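# Stand steel plates on edge in rack slots

## Task

Place every steel plate upright on one of its long edges inside a slot of the rack, with no two plates sharing a slot; a plate leaning against a slot wall is fine. At the end the rack has to be standing upright and every piece has to be motionless, the switched-off magnet must not be holding any plate, and nothing may count on the robot to stay in place. Finish by releasing and moving the arm away.

## Robot and tools

Robot: one six-joint arm (UR7e type) on a mounting block or post above the scene origin; the mount may lift the base up to about 0.6 m and tilt it up to about 60 degrees, and the base faces roughly +x. It carries a magnet gripper: a 48 mm round barrel whose flat face sits 85 mm beyond the mounting face. The face point is the centre of that face, and its z axis points out of the face. A 75 mm round plate sits between flange and tool, with a flat block sticking out toward the tool's -y axis whose corners sweep a 92 mm radius when the last joint turns; keep it clear of the rack and plates.

Frames: the scene frame is fixed to the table, origin on the table top at the arm's foot, z = 0 is the table surface, +z up, work area toward +x, +y to the left looking along +x. end_effector_position (m) and end_effector_quat_wxyz are reported in this frame; the quaternion gives the face point's axes.

execute_actions: argument "actions" is a list of actions (chunks). Each chunk is a table of up to 15 rows; each row has 7 numbers, each in [-1, 1]: dx, dy, dz, rx, ry, rz, magnet. One row plays per control step (1/30 s); a shorter table repeats its final row to fill 15 steps. The six motion numbers are an offset, not a pose: measured from the face point's pose at the start of that chunk (every row of a chunk uses the same start), expressed in the face point's own axes, with 1.0 meaning 0.6 m or 180 degrees. rx, ry, rz together form one rotation vector. The first chunk counts from the pose in the last reported state. The magnet number is an absolute switch: above 0.01 is on, 0.01 or below is off, and it stays at its last value. Write plain literal JSON numbers only; no expressions or repetition shorthand. An empty list sends nothing and just returns the state and images.

move: "target" is one 7-number row laid out as above, an offset in face-point axes from the pose in the latest result that printed one, same scale; the magnet value is applied at the start. The face point follows a straight path lasting 0.5 to 10 s. "speed" is the path's top speed in m/s, 0.002 to 0.5 (default 0.25), with turning capped at twice that in rad/s. "stop_force" (N, 9 to 40, optional, not allowed in the first 0.2 s) ends the path when the wrist sensor feels that much extra push against the direction of travel for 2 steps; use it only with slow speeds and not on rotating moves, and omit it when backing away from a contact. "blocking": false returns after 0.5 s while the arm keeps going (not combinable with stop_force); check with wait(0), and no other motion calls are accepted until the move has ended. The result adds a "move:" line: done, off_target, moving, held, fault or contact, plus limits such as paced (target clipped) or held (steps blocked, after which the arm can surge).

wait: "seconds" 0 to 10; the arm holds its last command and a running move continues. stop: brakes a running move (needs braking room). zoom_image: "camera" one of cam_head_left (672x504), cam_head_right (672x504), cam_wrist (616x616, fisheye), "region" [x0, y0, x1, y1] in pixels from the top-left, at most 504 by 504. read_manual returns only licence text. finished_scene: pass the number of the current scene; it cannot be undone.

Results show position, quaternion, linear and angular velocity, six joint positions and velocities (pan, lift, elbow, wrist 1-3, radians), joint torques (noisy, offset), Wrist force and Wrist torque in tool axes (force points back into the arm when pressing; about 4 N offset, up to 2.4 N noise, saturating near 50 N), magnet_out, magnet_back, part_present (1 only when a part sits firmly at the face with the magnet on), Hand target, Off the commanded pose, and lines such as pose unreachable, cause, joint sent to its limit, MOTOR HOT and fault messages. Each call also returns one image per camera.

Control behaviour: commands lag about 0.17 s; each step's command is clipped to 100 mm and 16 degrees from the measured pose; position wins over orientation when both cannot be reached. Big moves may come back unfinished; send the remainder rather than relying on a hold.

Magnet: pulls steel firmly (about 120 N on bare steel covering the centre of the face) but the pull fades steeply with a gap (half at 0.33 mm, a fifth at 1 mm), so seat the face flat on the plate before lifting. Only friction resists sliding, so a heavy plate can slip off when the face is tilted or the arm accelerates hard. Switched off, a tiny residual pull remains but plates fall. Switched on against fixed steel it can pin the arm.

Avoid: outside forces of 150 N or joint loads beyond 141 N m (first three joints) or 26.3 N m (wrists), which halt the arm for 10 s; the arm is stiff, so targets even slightly past a firm contact are risky. Approach slowly, avoid slamming or shoving the rack, never drop or knock anything off the table, and expect loose objects to be nudged occasionally. Long holds under load heat the motors and can trigger a braking stop.

Each tool is called after ">>>" by a JSON object that holds its "name" and its "arguments".

## Session

>>> {"name": "execute_actions", "arguments": {"actions": []}}

Scene clock: 0.00 s.
end_effector_position=(+0.6423, -0.1372, +0.1250) magnet_out=0 magnet_back=1 part_present=0 end_effector_quat_wxyz=(-0.427, +0.706, -0.526, -0.205) end_effector_velocity=(+0.000, -0.000, +0.000) end_effector_angular_velocity=(+0.000, -0.001, +0.001)
Joint positions: [-0.914 -1.23   1.753 -1.779 -0.511  0.051]
Joint velocities: [-0.    -0.    -0.     0.001 -0.    -0.001]
Joint torques (N m, as the arm reports them, + toward a larger angle): no reading
Motor temperatures (°C, as the motors report them): [27 26 27 31 29 33]
Wrist force (N, on the end effector, along its own x y z axes, offset not removed): no reading
Wrist torque (N m, same axes, about the end effector's origin, offset not removed): no reading
Hand target: +0.642, -0.137, +0.125; -0.427, +0.706, -0.526, -0.205

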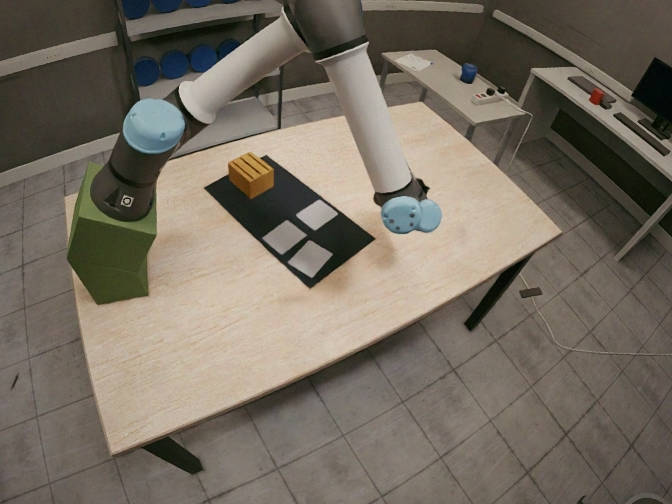

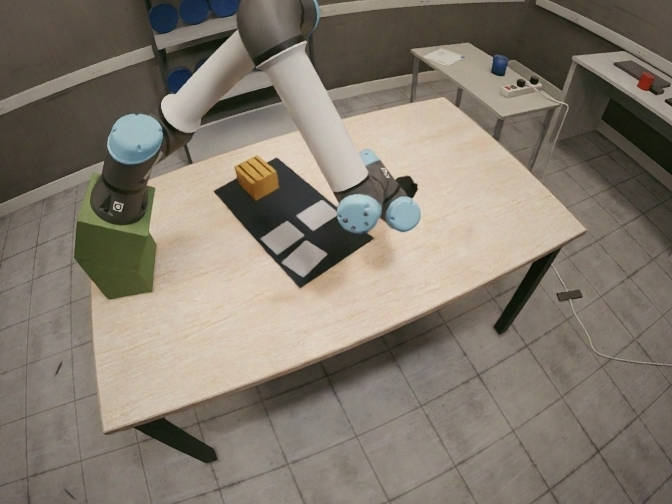

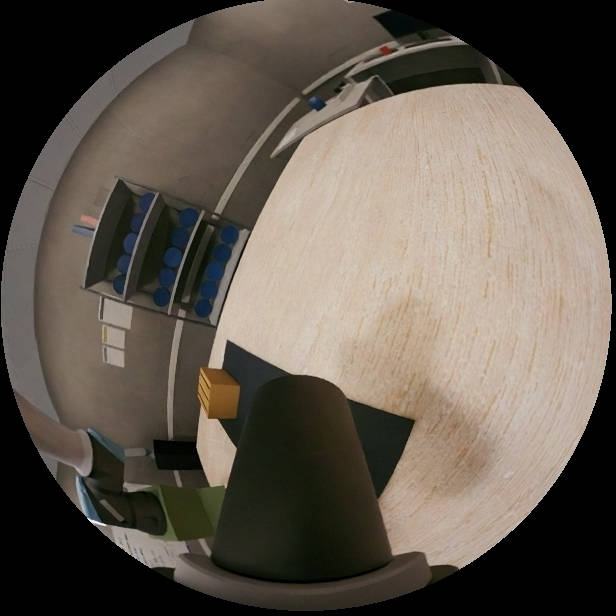

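>>> {"name": "zoom_image", "arguments": {"camera": "cam_head_left", "region": [200, 140, 380, 290]}}

>>> {"name": "zoom_image", "arguments": {"camera": "cam_head_right", "region": [200, 140, 380, 290]}}

Region (200, 140, 380, 290) of cam_head_left's 672x504 image, scaled by 2.800, with more detail than that image has.

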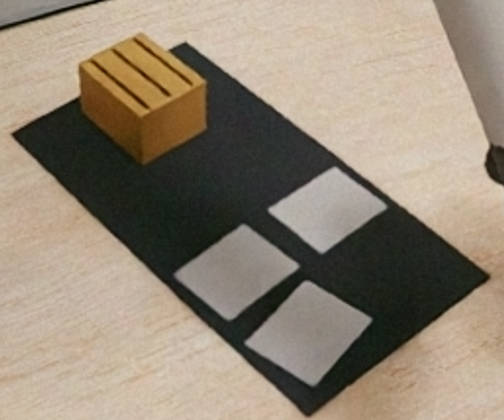

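Region (200, 140, 380, 290) of cam_head_right's 672x504 image, scaled by 2.800, with more detail than that image has.

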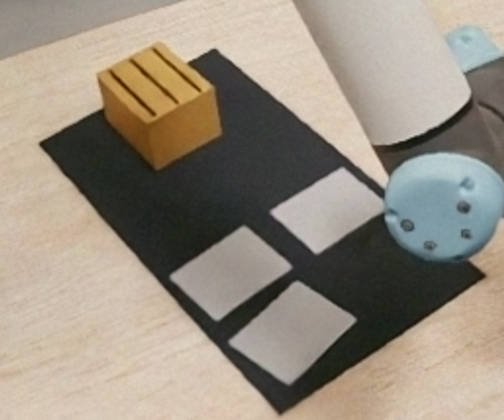

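>>> {"name": "move", "arguments": {"target": [-0.23,0.201,0.091,-0.328,0.1075,-0.447,0], "speed": 0.35}}

Scene clock: 8.43 s.
end_effector_position=(+0.4904, -0.0236, +0.1503) magnet_out=0 magnet_back=1 part_present=0 end_effector_quat_wxyz=(-0.001, +0.991, +0.130, +0.000) end_effector_velocity=(-0.002, +0.001, -0.001) end_effector_angular_velocity=(-0.005, -0.003, +0.008)
Joint positions: [-0.558 -1.533  2.434 -3.056 -1.482 -0.601]
Joint velocities: [ 0.003  0.005  0.006 -0.016 -0.005 -0.005]
Joint torques (N m, as the arm reports them, + toward a larger angle): [ 15.41 -22.58   9.39  -4.33  -2.73  -2.51]
Motor temperatures (°C, as the motors report them): [27 26 27 31 29 33]
Wrist force (N, on the end effector, along its own x y z axes, offset not removed): [-1.9 -1.9 0.6]
Wrist torque (N m, same axes, about the end effector's origin, offset not removed): [-0.48 0.38 -0.20]
Hand target: +0.490, -0.024, +0.150; -0.000, +0.991, +0.131, +0.000
Off the commanded pose: 0.000 m, 0 deg.
move: done
camera_calibration (this result's frames):
cam_wrist: T_world_to_cam=[[0.96443, 0.263297, 0.0234594, -0.466031], [0.250913, -0.939754, 0.232175, -0.129386], [0.0831769, -0.21803, -0.972391, 0.181311], [0, 0, 0, 1]] pos_world=[0.466838, 0.0406451, 0.217278]

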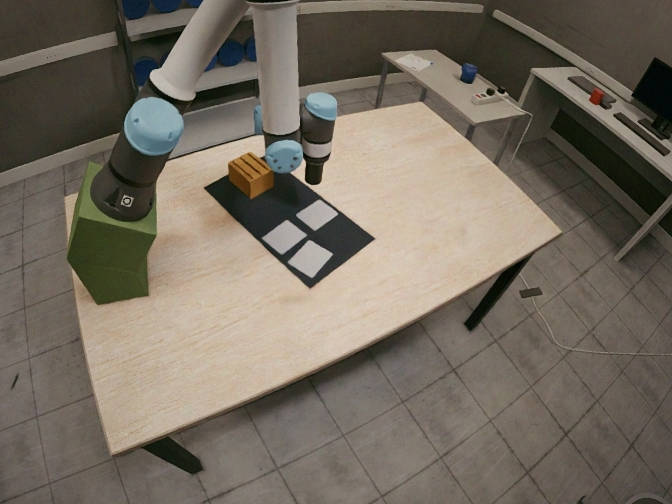

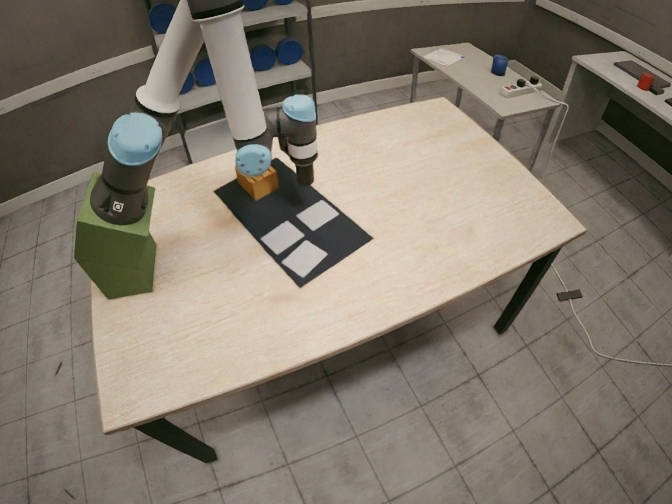

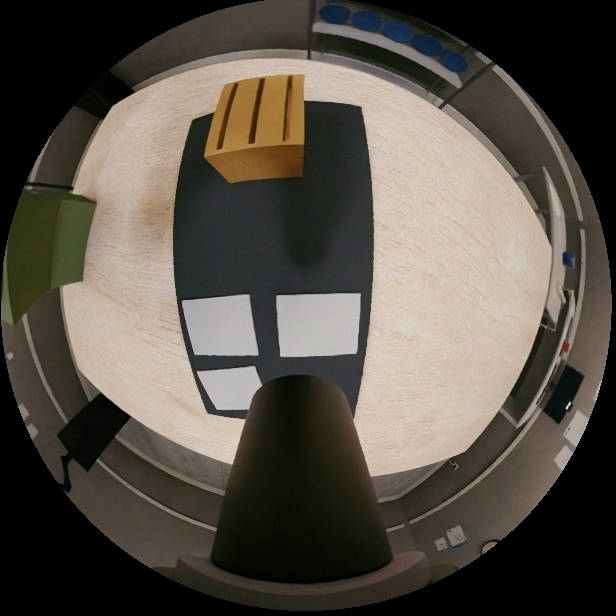

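>>> {"name": "zoom_image", "arguments": {"camera": "cam_wrist", "region": [190, 60, 330, 200]}}

>>> {"name": "zoom_image", "arguments": {"camera": "cam_wrist", "region": [170, 270, 390, 420]}}

Region (190, 60, 330, 200) of cam_wrist's 616x616 image, scaled by 3.600, with more detail than that image has.

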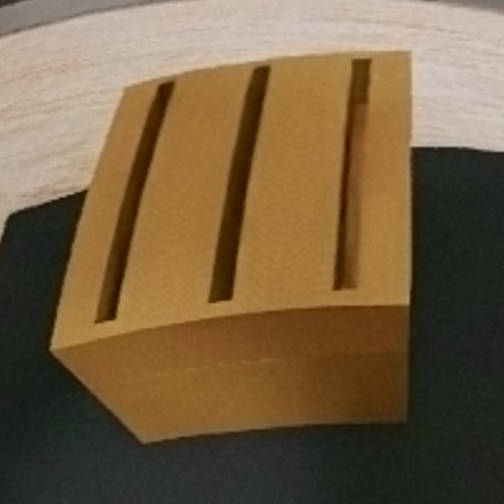

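Region (170, 270, 390, 420) of cam_wrist's 616x616 image, scaled by 2.291, with more detail than that image has; it fills the top 344 rows of this view, and the rest is white.

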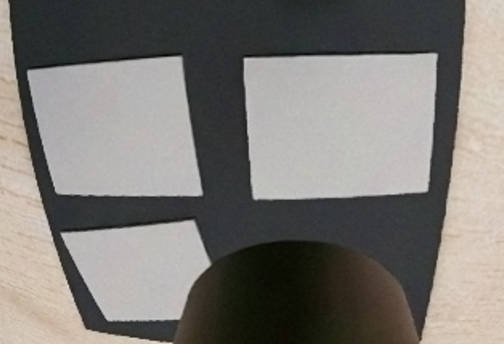

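>>> {"name": "move", "arguments": {"target": [0.0245,-0.0188,0.19,0,0,-0.007,0]}}

>>> {"name": "zoom_image", "arguments": {"camera": "cam_wrist", "region": [150, 250, 470, 500]}}

Scene clock: 11.57 s.
end_effector_position=(+0.5014, -0.0089, +0.0363) magnet_out=0 magnet_back=1 part_present=0 end_effector_quat_wxyz=(-0.001, +0.990, +0.141, +0.000) end_effector_velocity=(+0.000, +0.000, -0.002) end_effector_angular_velocity=(-0.000, -0.000, -0.000)
Joint positions: [-0.492 -1.137  2.295 -3.316 -1.519 -0.567]
Joint velocities: [ 0.001  0.007 -0.004 -0.003 -0.001  0.001]
Joint torques (N m, as the arm reports them, + toward a larger angle): [ 17.53 -30.07 -12.54  -5.17  -2.75   2.28]
Motor temperatures (°C, as the motors report them): [27 26 27 31 29 33]
Wrist force (N, on the end effector, along its own x y z axes, offset not removed): [-2.9 -1.6 1.2]
Wrist torque (N m, same axes, about the end effector's origin, offset not removed): [-0.33 0.41 -0.30]
Hand target: +0.501, -0.009, +0.036; -0.001, +0.990, +0.141, +0.000
Off the commanded pose: 0.000 m, 0 deg.
move: done
camera_calibration (this result's frames):
cam_wrist: T_world_to_cam=[[0.958427, 0.284372, 0.0234698, -0.474638], [0.27146, -0.934059, 0.232043, -0.102047], [0.0879088, -0.216025, -0.972422, 0.0704183], [0, 0, 0, 1]] pos_world=[0.476417, 0.0548684, 0.103295]

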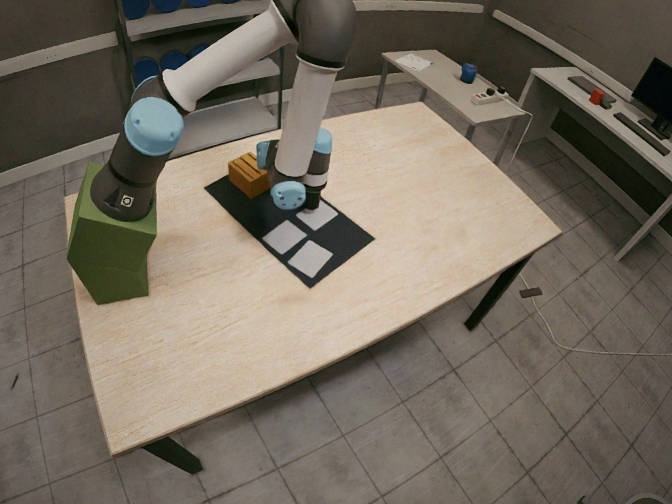

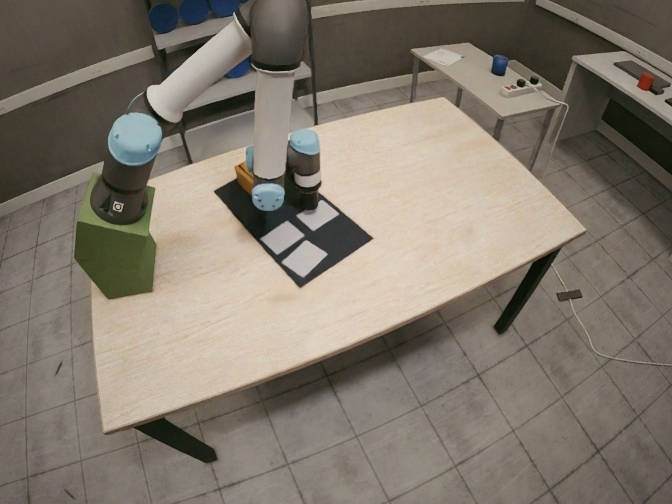

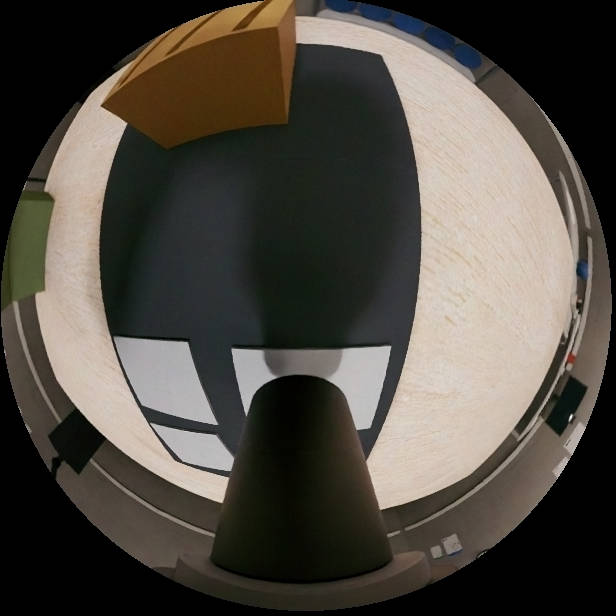

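Region (150, 250, 470, 500) of cam_wrist's 616x616 image, scaled by 1.575, with more detail than that image has; it fills the top 394 rows of this view, and the rest is white.

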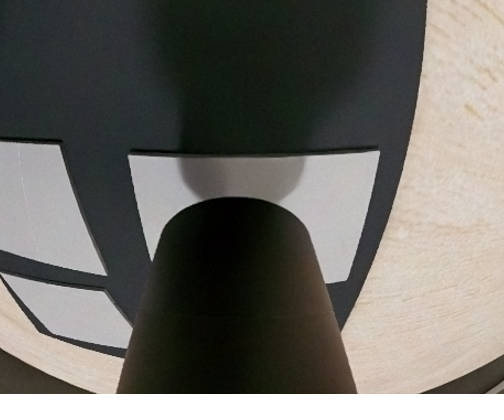

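>>> {"name": "move", "arguments": {"target": [0.0075,-0.008,0.04,0,0,0,0], "speed": 0.1}}

>>> {"name": "zoom_image", "arguments": {"camera": "cam_wrist", "region": [150, 250, 470, 500]}}

Scene clock: 13.60 s.
end_effector_position=(+0.5043, -0.0030, +0.0124) magnet_out=0 magnet_back=1 part_present=0 end_effector_quat_wxyz=(-0.001, +0.990, +0.141, +0.000) end_effector_velocity=(+0.000, +0.000, -0.001) end_effector_angular_velocity=(-0.000, -0.000, -0.001)
Joint positions: [-0.475 -1.063  2.253 -3.349 -1.528 -0.553]
Joint velocities: [ 0.001  0.004 -0.003 -0.001 -0.001  0.002]
Joint torques (N m, as the arm reports them, + toward a larger angle): [ 16.72 -32.91 -12.01  -4.16  -2.84   2.6 ]
Motor temperatures (°C, as the motors report them): [27 26 27 31 29 33]
Wrist force (N, on the end effector, along its own x y z axes, offset not removed): [-0.8 -2.3 4.1]
Wrist torque (N m, same axes, about the end effector's origin, offset not removed): [-0.40 0.12 -0.14]
Hand target: +0.504, -0.003, +0.012; -0.001, +0.990, +0.141, +0.000
Off the commanded pose: 0.000 m, 0 deg.
move: done
camera_calibration (this result's frames):
cam_wrist: T_world_to_cam=[[0.958431, 0.284359, 0.0234679, -0.47853], [0.271451, -0.93407, 0.232007, -0.0918088], [0.0878941, -0.215993, -0.972431, 0.0481939], [0, 0, 0, 1]] pos_world=[0.479323, 0.0607281, 0.0793957]

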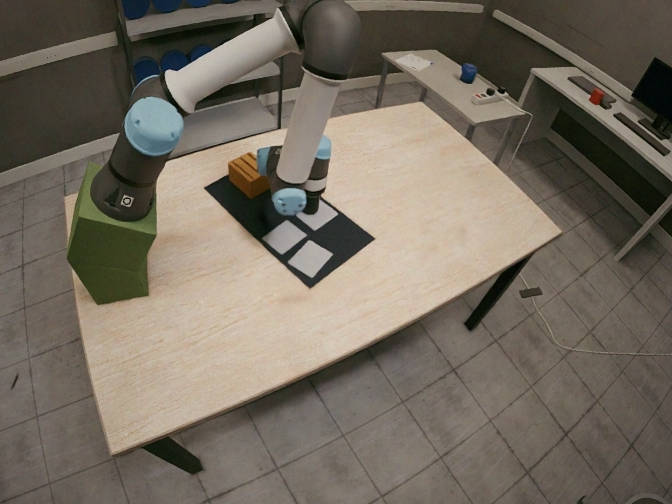

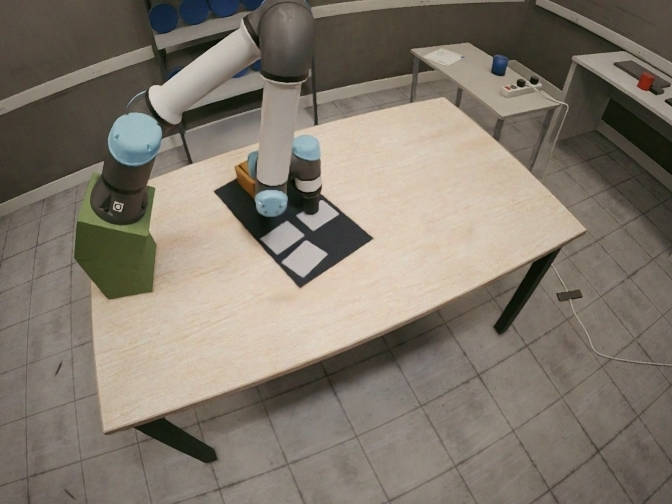

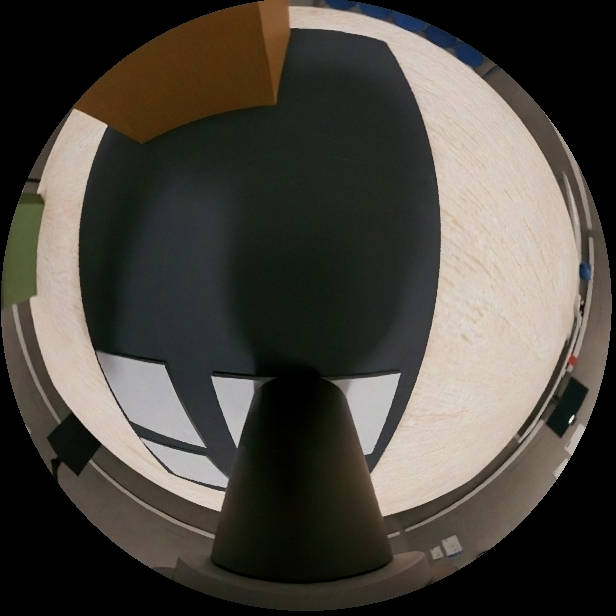

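Region (150, 250, 470, 500) of cam_wrist's 616x616 image, scaled by 1.575, with more detail than that image has; it fills the top 394 rows of this view, and the rest is white.

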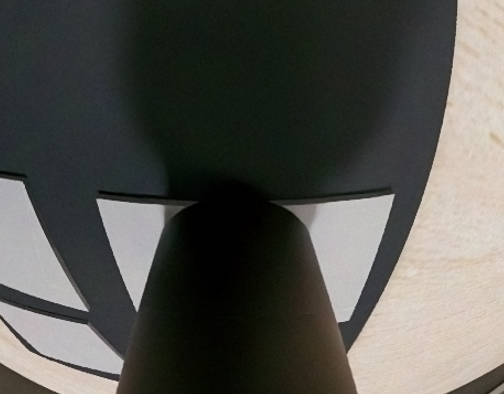

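>>> {"name": "move", "arguments": {"target": [0.003,0,0.025,0,0,0,0], "speed": 0.008, "stop_force": 10}}

>>> {"name": "execute_actions", "arguments": {"actions": [[[0,0,0,0,0,0,1]]]}}

>>> {"name": "move", "arguments": {"target": [0,0,-0.3,0,0,0,1]}}

Scene clock: 15.53 s.
end_effector_position=(+0.5054, -0.0028, +0.0052) magnet_out=0 magnet_back=1 part_present=0 end_effector_quat_wxyz=(-0.001, +0.990, +0.141, +0.000) end_effector_velocity=(-0.003, +0.001, +0.001) end_effector_angular_velocity=(+0.002, +0.008, -0.001)
Joint positions: [-0.473 -1.042  2.24  -3.357 -1.53  -0.551]
Joint velocities: [ 0.    -0.005  0.006  0.007 -0.     0.001]
Joint torques (N m, as the arm reports them, + toward a larger angle): [ -1.76 -31.98  22.43   4.94   1.2   -0.68]
Motor temperatures (°C, as the motors report them): [27 26 27 31 29 33]
Wrist force (N, on the end effector, along its own x y z axes, offset not removed): [7.1 1.2 -33.5]
Wrist torque (N m, same axes, about the end effector's origin, offset not removed): [-0.81 0.63 0.03]
Hand target: +0.505, -0.003, +0.005; -0.001, +0.990, +0.141, +0.000
Off the commanded pose: 0.008 m, 0 deg.
move: contact
camera_calibration (this result's frames):
cam_wrist: T_world_to_cam=[[0.9584, 0.284426, 0.0238923, -0.479493], [0.271394, -0.934003, 0.232344, -0.0901743], [0.0884001, -0.216194, -0.97234, 0.0408749], [0, 0, 0, 1]] pos_world=[0.480405, 0.0609942, 0.072152]

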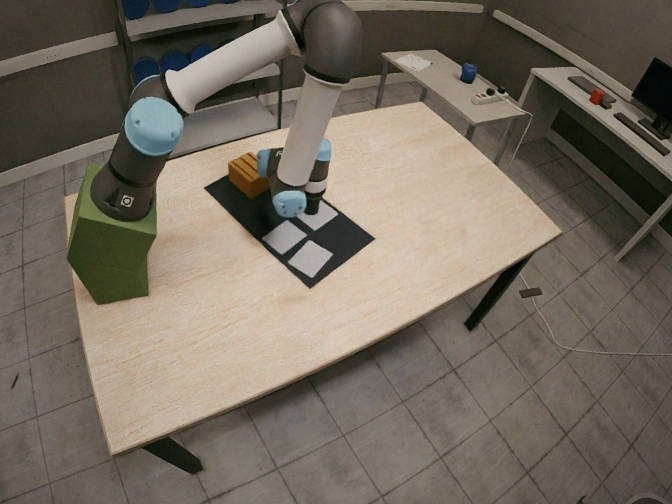

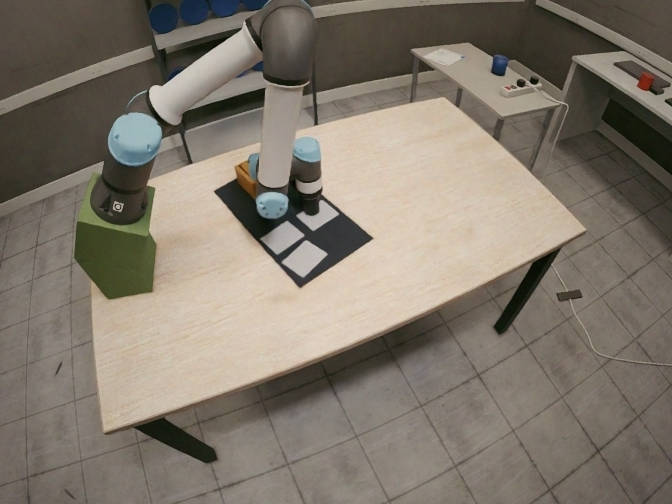

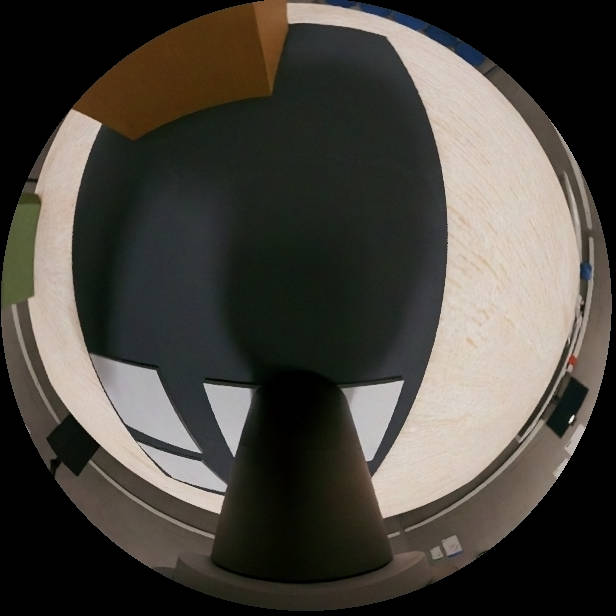

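Scene clock: 16.03 s.
end_effector_position=(+0.5053, -0.0027, +0.0052) magnet_out=1 magnet_back=0 part_present=1 end_effector_quat_wxyz=(-0.001, +0.990, +0.141, +0.000) end_effector_velocity=(+0.000, +0.000, -0.000) end_effector_angular_velocity=(-0.000, -0.000, -0.000)
Joint positions: [-0.473 -1.042  2.24  -3.357 -1.53  -0.551]
Joint velocities: [ 0.     0.    -0.    -0.001 -0.     0.   ]
Joint torques (N m, as the arm reports them, + toward a larger angle): [  1.73 -11.72  -4.67   1.62   1.5   -1.52]
Motor temperatures (°C, as the motors report them): [27 26 27 31 29 33]
Wrist force (N, on the end effector, along its own x y z axes, offset not removed): [0.2 -2.8 -32.9]
Wrist torque (N m, same axes, about the end effector's origin, offset not removed): [-1.54 1.52 -0.04]
Hand target: +0.505, -0.003, +0.005; -0.001, +0.990, +0.141, +0.000
Off the commanded pose: 0.000 m, 0 deg.
camera_calibration (this result's frames):
cam_wrist: T_world_to_cam=[[0.958405, 0.284418, 0.0237873, -0.479423], [0.271414, -0.934012, 0.232283, -0.0901472], [0.0882831, -0.216165, -0.972357, 0.0409644], [0, 0, 0, 1]] pos_world=[0.480333, 0.061013, 0.0721759]

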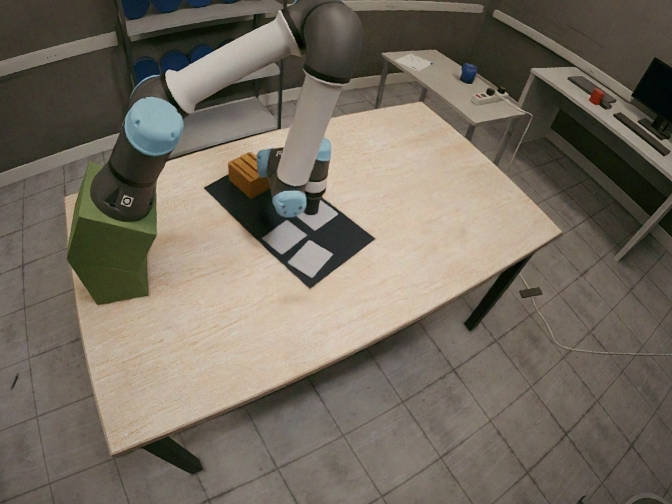

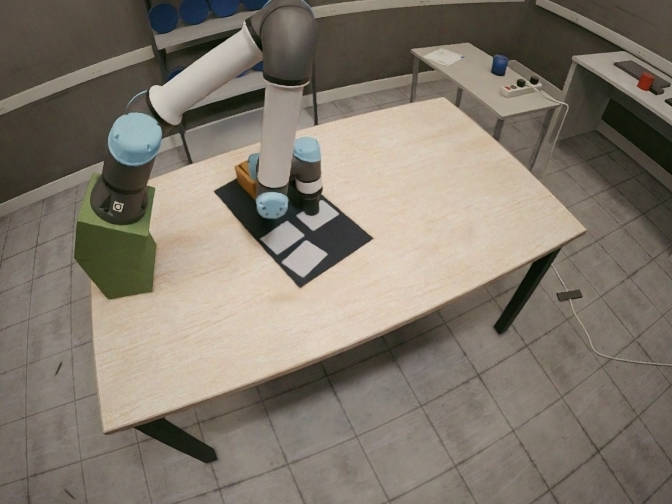

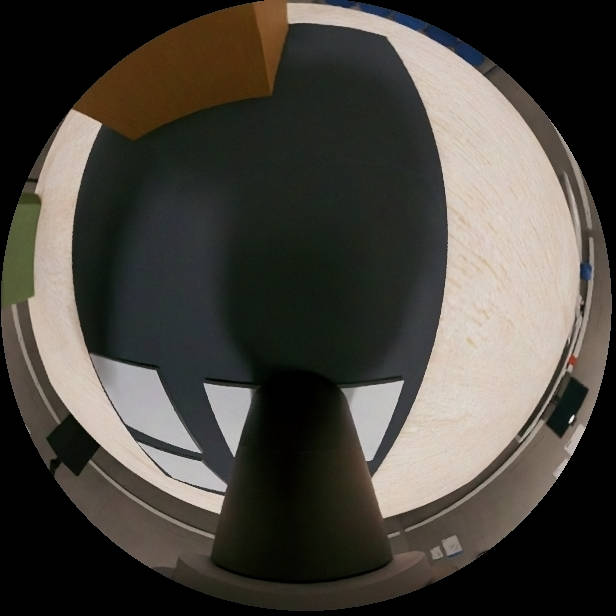

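Scene clock: 17.33 s.
end_effector_position=(+0.5054, -0.0027, +0.1852) magnet_out=1 magnet_back=0 part_present=1 end_effector_quat_wxyz=(-0.001, +0.990, +0.141, +0.000) end_effector_velocity=(+0.001, -0.000, +0.003) end_effector_angular_velocity=(-0.000, -0.001, -0.001)
Joint positions: [-0.494 -1.635  2.403 -2.926 -1.518 -0.568]
Joint velocities: [-0.001 -0.008 -0.002  0.009  0.001 -0.   ]
Joint torques (N m, as the arm reports them, + toward a larger angle): [ -1.08 -44.17 -19.6   -1.43   2.46  -2.9 ]
Motor temperatures (°C, as the motors report them): [27 26 27 31 29 33]
Wrist force (N, on the end effector, along its own x y z axes, offset not removed): [-0.5 -2.9 3.3]
Wrist torque (N m, same axes, about the end effector's origin, offset not removed): [-0.31 -0.02 -0.10]
Hand target: +0.506, -0.003, +0.185; -0.001, +0.990, +0.141, +0.000
Off the commanded pose: 0.000 m, 0 deg.
move: done
camera_calibration (this result's frames):
cam_wrist: T_world_to_cam=[[0.958415, 0.284406, 0.0235542, -0.483787], [0.27146, -0.93402, 0.232198, -0.131959], [0.0880385, -0.216148, -0.972383, 0.216078], [0, 0, 0, 1]] pos_world=[0.480467, 0.0610441, 0.252146]

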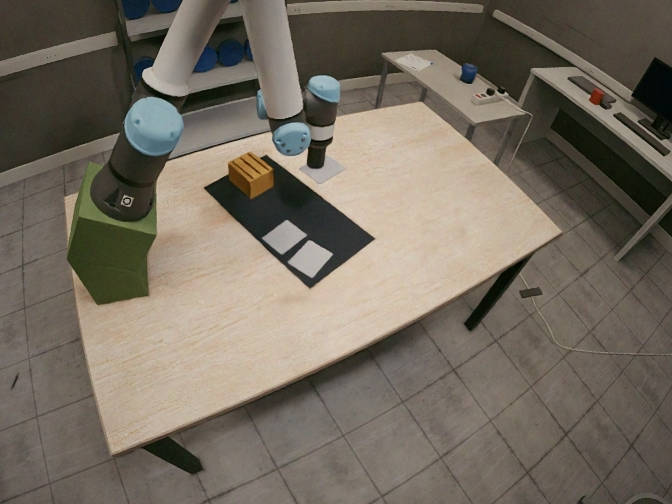

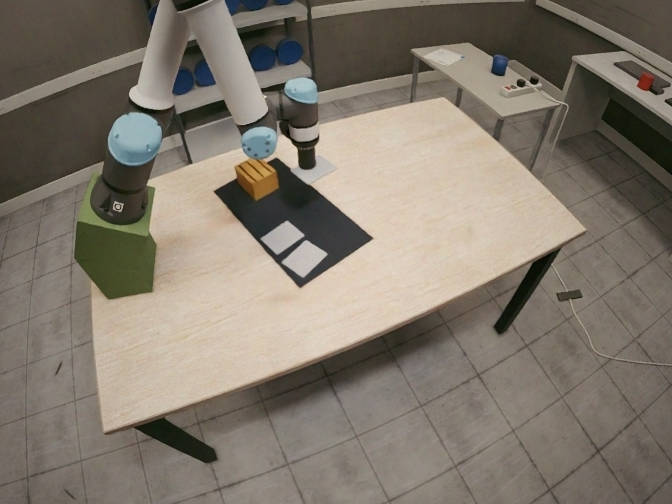

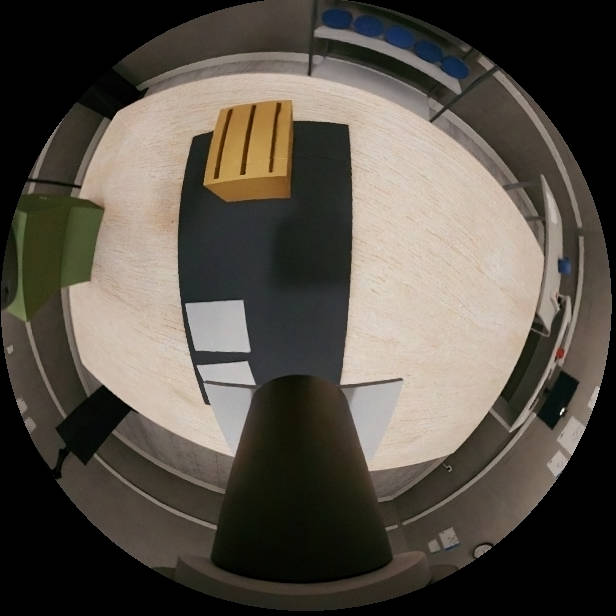

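>>> {"name": "move", "arguments": {"target": [-0.157,-0.3425,0.025,0.385,-0.385,-0.385,1], "speed": 0.4}}

Scene clock: 21.20 s.
end_effector_position=(+0.3572, +0.1686, +0.1701) magnet_out=1 magnet_back=0 part_present=1 end_effector_quat_wxyz=(-0.425, +0.425, +0.565, -0.565) end_effector_velocity=(-0.000, +0.001, +0.000) end_effector_angular_velocity=(+0.004, +0.006, +0.005)
Joint positions: [-0.015 -1.059  1.775 -1.236 -1.73  -1.358]
Joint velocities: [ 0.003  0.003 -0.002  0.006 -0.002 -0.003]
Joint torques (N m, as the arm reports them, + toward a larger angle): [ 25.96 -36.86 -15.63   4.18  -2.14  -2.53]
Motor temperatures (°C, as the motors report them): [27 26 27 31 29 33]
Wrist force (N, on the end effector, along its own x y z axes, offset not removed): [-0.7 -0.7 0.9]
Wrist torque (N m, same axes, about the end effector's origin, offset not removed): [-0.31 -0.04 -0.03]
Hand target: +0.357, +0.169, +0.170; -0.425, +0.424, +0.565, -0.565
Off the commanded pose: 0.001 m, 0 deg.
move: done
camera_calibration (this result's frames):
cam_wrist: T_world_to_cam=[[-0.25505, 0.966911, 0.00568515, -0.0686172], [0.223876, 0.0647715, -0.972463, 0.125292], [-0.940653, -0.246754, -0.232988, 0.498373], [0, 0, 0, 1]] pos_world=[0.423246, 0.181207, 0.238347]

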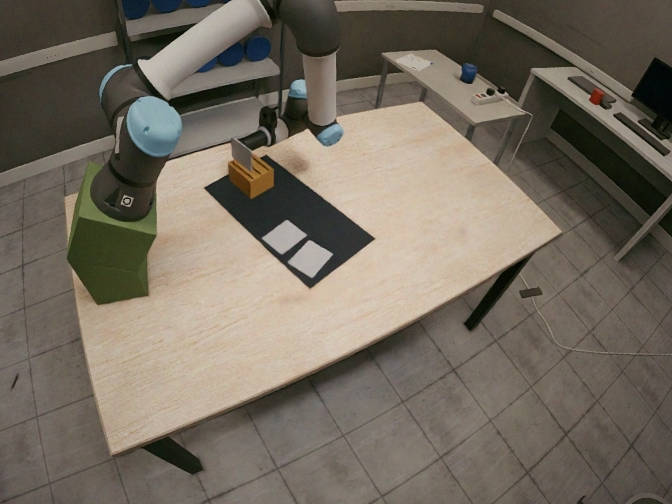

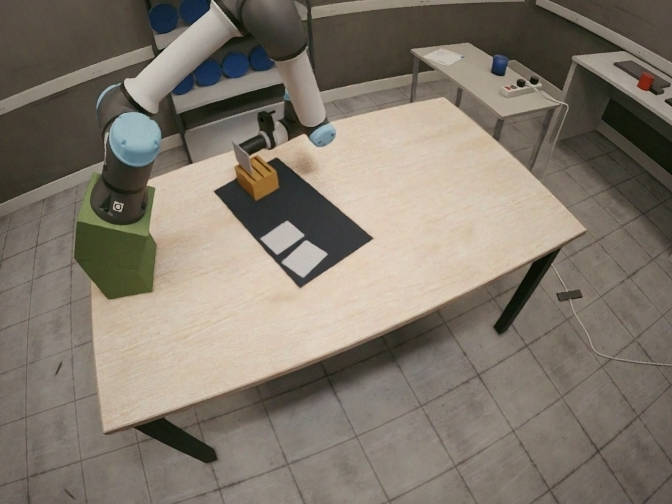

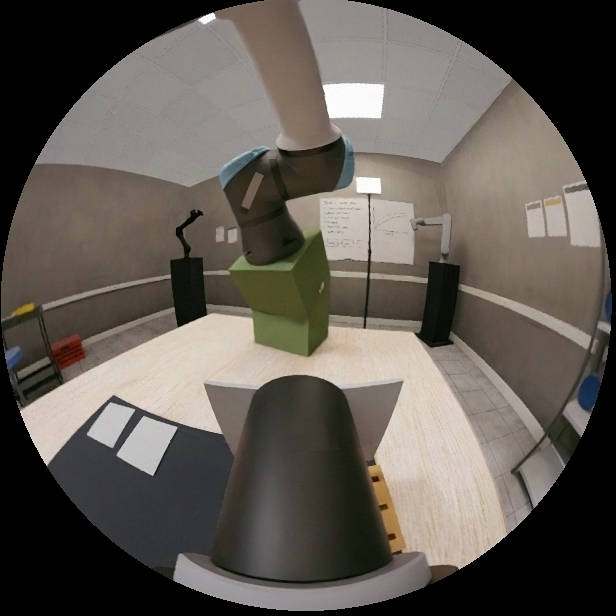

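>>> {"name": "move", "arguments": {"target": [0.012,0.045,0,0,0,0,1], "speed": 0.08}}

>>> {"name": "zoom_image", "arguments": {"camera": "cam_wrist", "region": [180, 370, 430, 570]}}

>>> {"name": "zoom_image", "arguments": {"camera": "cam_head_left", "region": [215, 130, 295, 200]}}

>>> {"name": "zoom_image", "arguments": {"camera": "cam_head_right", "region": [215, 130, 295, 200]}}

Scene clock: 22.63 s.
end_effector_position=(+0.3552, +0.1755, +0.1432) magnet_out=1 magnet_back=0 part_present=1 end_effector_quat_wxyz=(-0.425, +0.425, +0.565, -0.565) end_effector_velocity=(-0.000, +0.000, -0.002) end_effector_angular_velocity=(-0.001, +0.001, +0.000)
Joint positions: [-0.013 -0.995  1.747 -1.271 -1.728 -1.357]
Joint velocities: [ 0.     0.004 -0.001 -0.001  0.     0.001]
Joint torques (N m, as the arm reports them, + toward a larger angle): [ 25.38 -36.66 -18.57   0.67   2.93   2.53]
Motor temperatures (°C, as the motors report them): [27 26 27 31 29 33]
Wrist force (N, on the end effector, along its own x y z axes, offset not removed): [1.6 -4.0 1.3]
Wrist torque (N m, same axes, about the end effector's origin, offset not removed): [-0.65 -0.39 -0.11]
Hand target: +0.355, +0.175, +0.143; -0.425, +0.425, +0.565, -0.565
Off the commanded pose: 0.000 m, 0 deg.
move: done
camera_calibration (this result's frames):
cam_wrist: T_world_to_cam=[[-0.255048, 0.966912, 0.00568901, -0.0756473], [0.223887, 0.0647776, -0.97246, 0.0991675], [-0.940651, -0.24675, -0.233, 0.491884], [0, 0, 0, 1]] pos_world=[0.421196, 0.188093, 0.211476]

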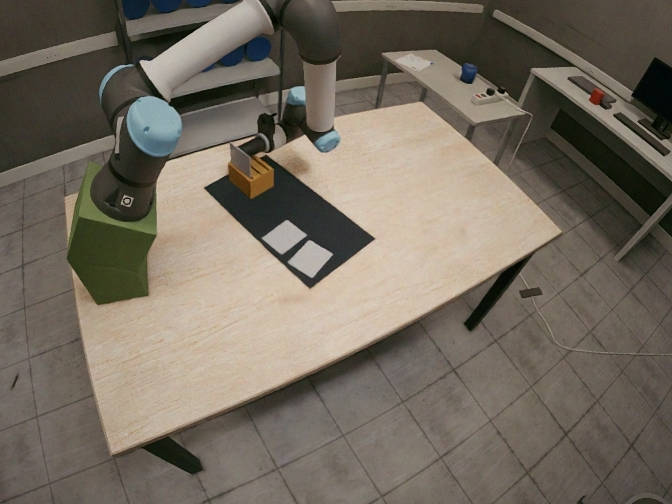

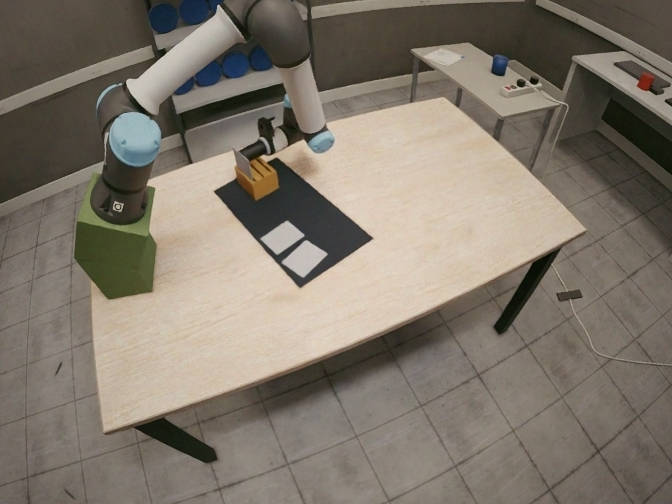

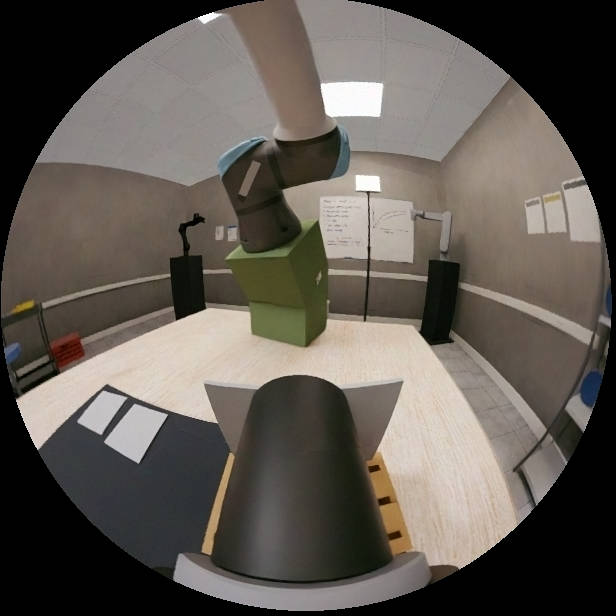

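Region (180, 370, 430, 570) of cam_wrist's 616x616 image, scaled by 2.016, with more detail than that image has; it fills the top 403 rows of this view, and the rest is white.

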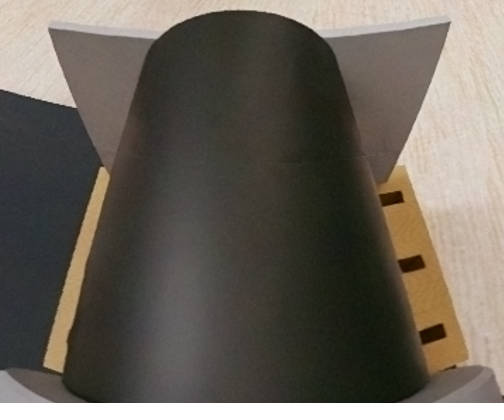

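Region (215, 130, 295, 200) of cam_head_left's 672x504 image, scaled by 6.300, with more detail than that image has; it fills the top 441 rows of this view, and the rest is white.

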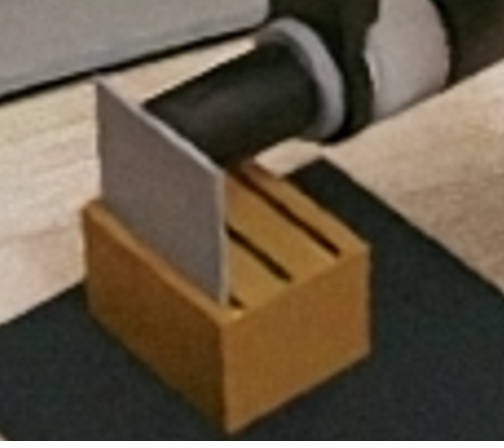

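Region (215, 130, 295, 200) of cam_head_right's 672x504 image, scaled by 6.300, with more detail than that image has; it fills the top 441 rows of this view, and the rest is white.

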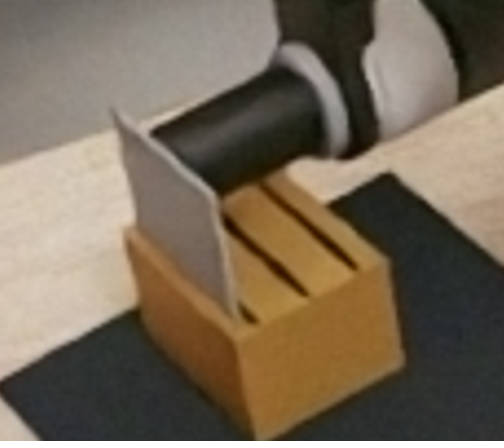

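>>> {"name": "move", "arguments": {"target": [0.0035,0,-0.008,0,0,0,1], "speed": 0.03}}

>>> {"name": "zoom_image", "arguments": {"camera": "cam_wrist", "region": [200, 430, 420, 530]}}

>>> {"name": "zoom_image", "arguments": {"camera": "cam_head_left", "region": [225, 140, 285, 190]}}

>>> {"name": "zoom_image", "arguments": {"camera": "cam_head_right", "region": [225, 140, 285, 190]}}

Scene clock: 25.17 s.
end_effector_position=(+0.3591, +0.1787, +0.1432) magnet_out=1 magnet_back=0 part_present=1 end_effector_quat_wxyz=(-0.425, +0.425, +0.565, -0.565) end_effector_velocity=(+0.002, +0.001, +0.001) end_effector_angular_velocity=(-0.000, -0.002, -0.000)
Joint positions: [-0.008 -0.99   1.731 -1.261 -1.724 -1.354]
Joint velocities: [ 0.001 -0.001 -0.005  0.003  0.001  0.001]
Joint torques (N m, as the arm reports them, + toward a larger angle): [ 24.85 -37.53 -17.17   4.12   3.31   2.46]
Motor temperatures (°C, as the motors report them): [27 26 27 31 29 33]
Wrist force (N, on the end effector, along its own x y z axes, offset not removed): [-0.8 -1.7 0.9]
Wrist torque (N m, same axes, about the end effector's origin, offset not removed): [-0.55 0.20 -0.06]
Hand target: +0.359, +0.179, +0.143; -0.425, +0.425, +0.565, -0.565
Off the commanded pose: 0.000 m, 0 deg.
move: done
camera_calibration (this result's frames):
cam_wrist: T_world_to_cam=[[-0.255043, 0.966913, 0.00569766, -0.0778214], [0.22389, 0.0647859, -0.972459, 0.0980702], [-0.940652, -0.246743, -0.233006, 0.496387], [0, 0, 0, 1]] pos_world=[0.425122, 0.191373, 0.211474]

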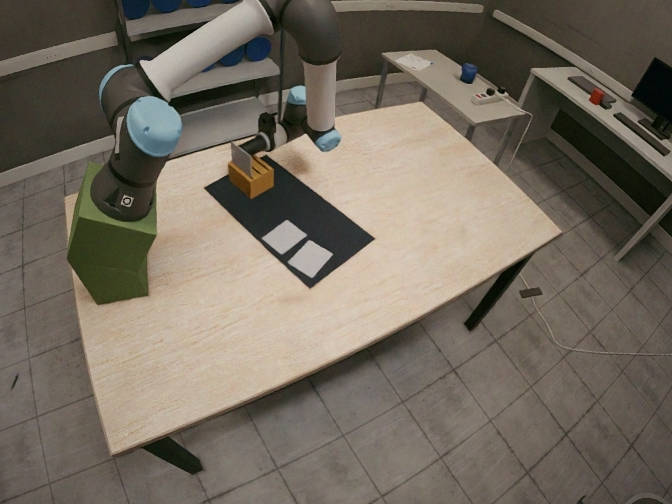

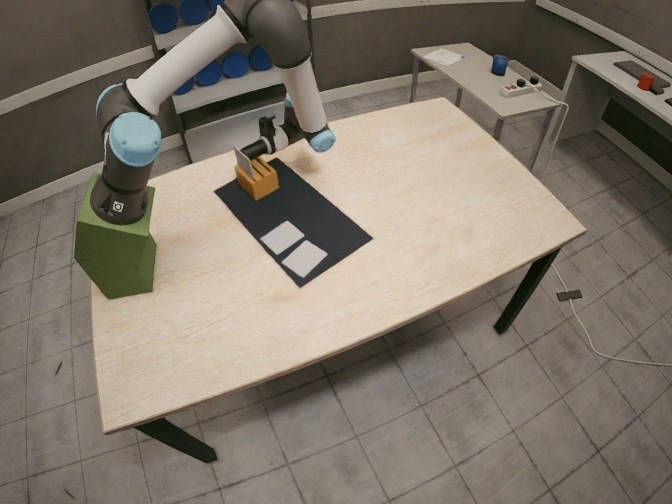

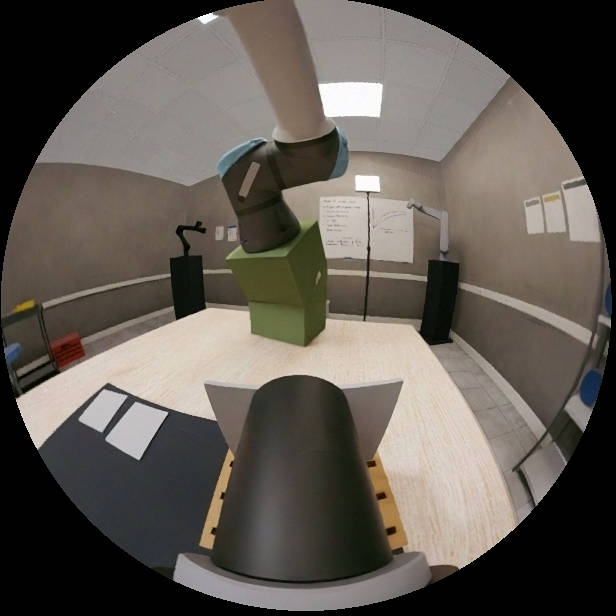

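Region (200, 430, 420, 530) of cam_wrist's 616x616 image, scaled by 2.291, with more detail than that image has; it fills the top 229 rows of this view, and the rest is white.

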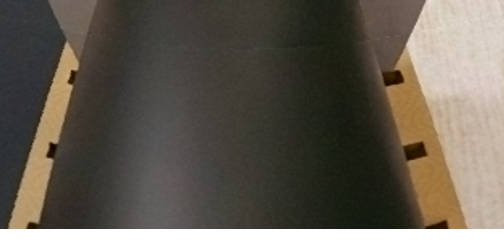

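Region (225, 140, 285, 190) of cam_head_left's 672x504 image, scaled by 8.400, with more detail than that image has.

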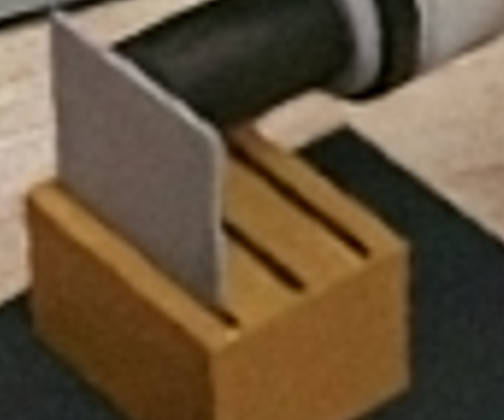

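Region (225, 140, 285, 190) of cam_head_right's 672x504 image, scaled by 8.400, with more detail than that image has.

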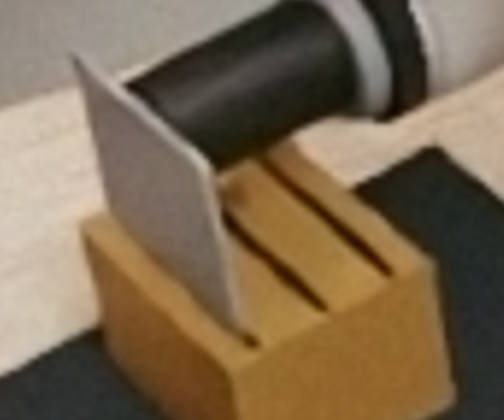

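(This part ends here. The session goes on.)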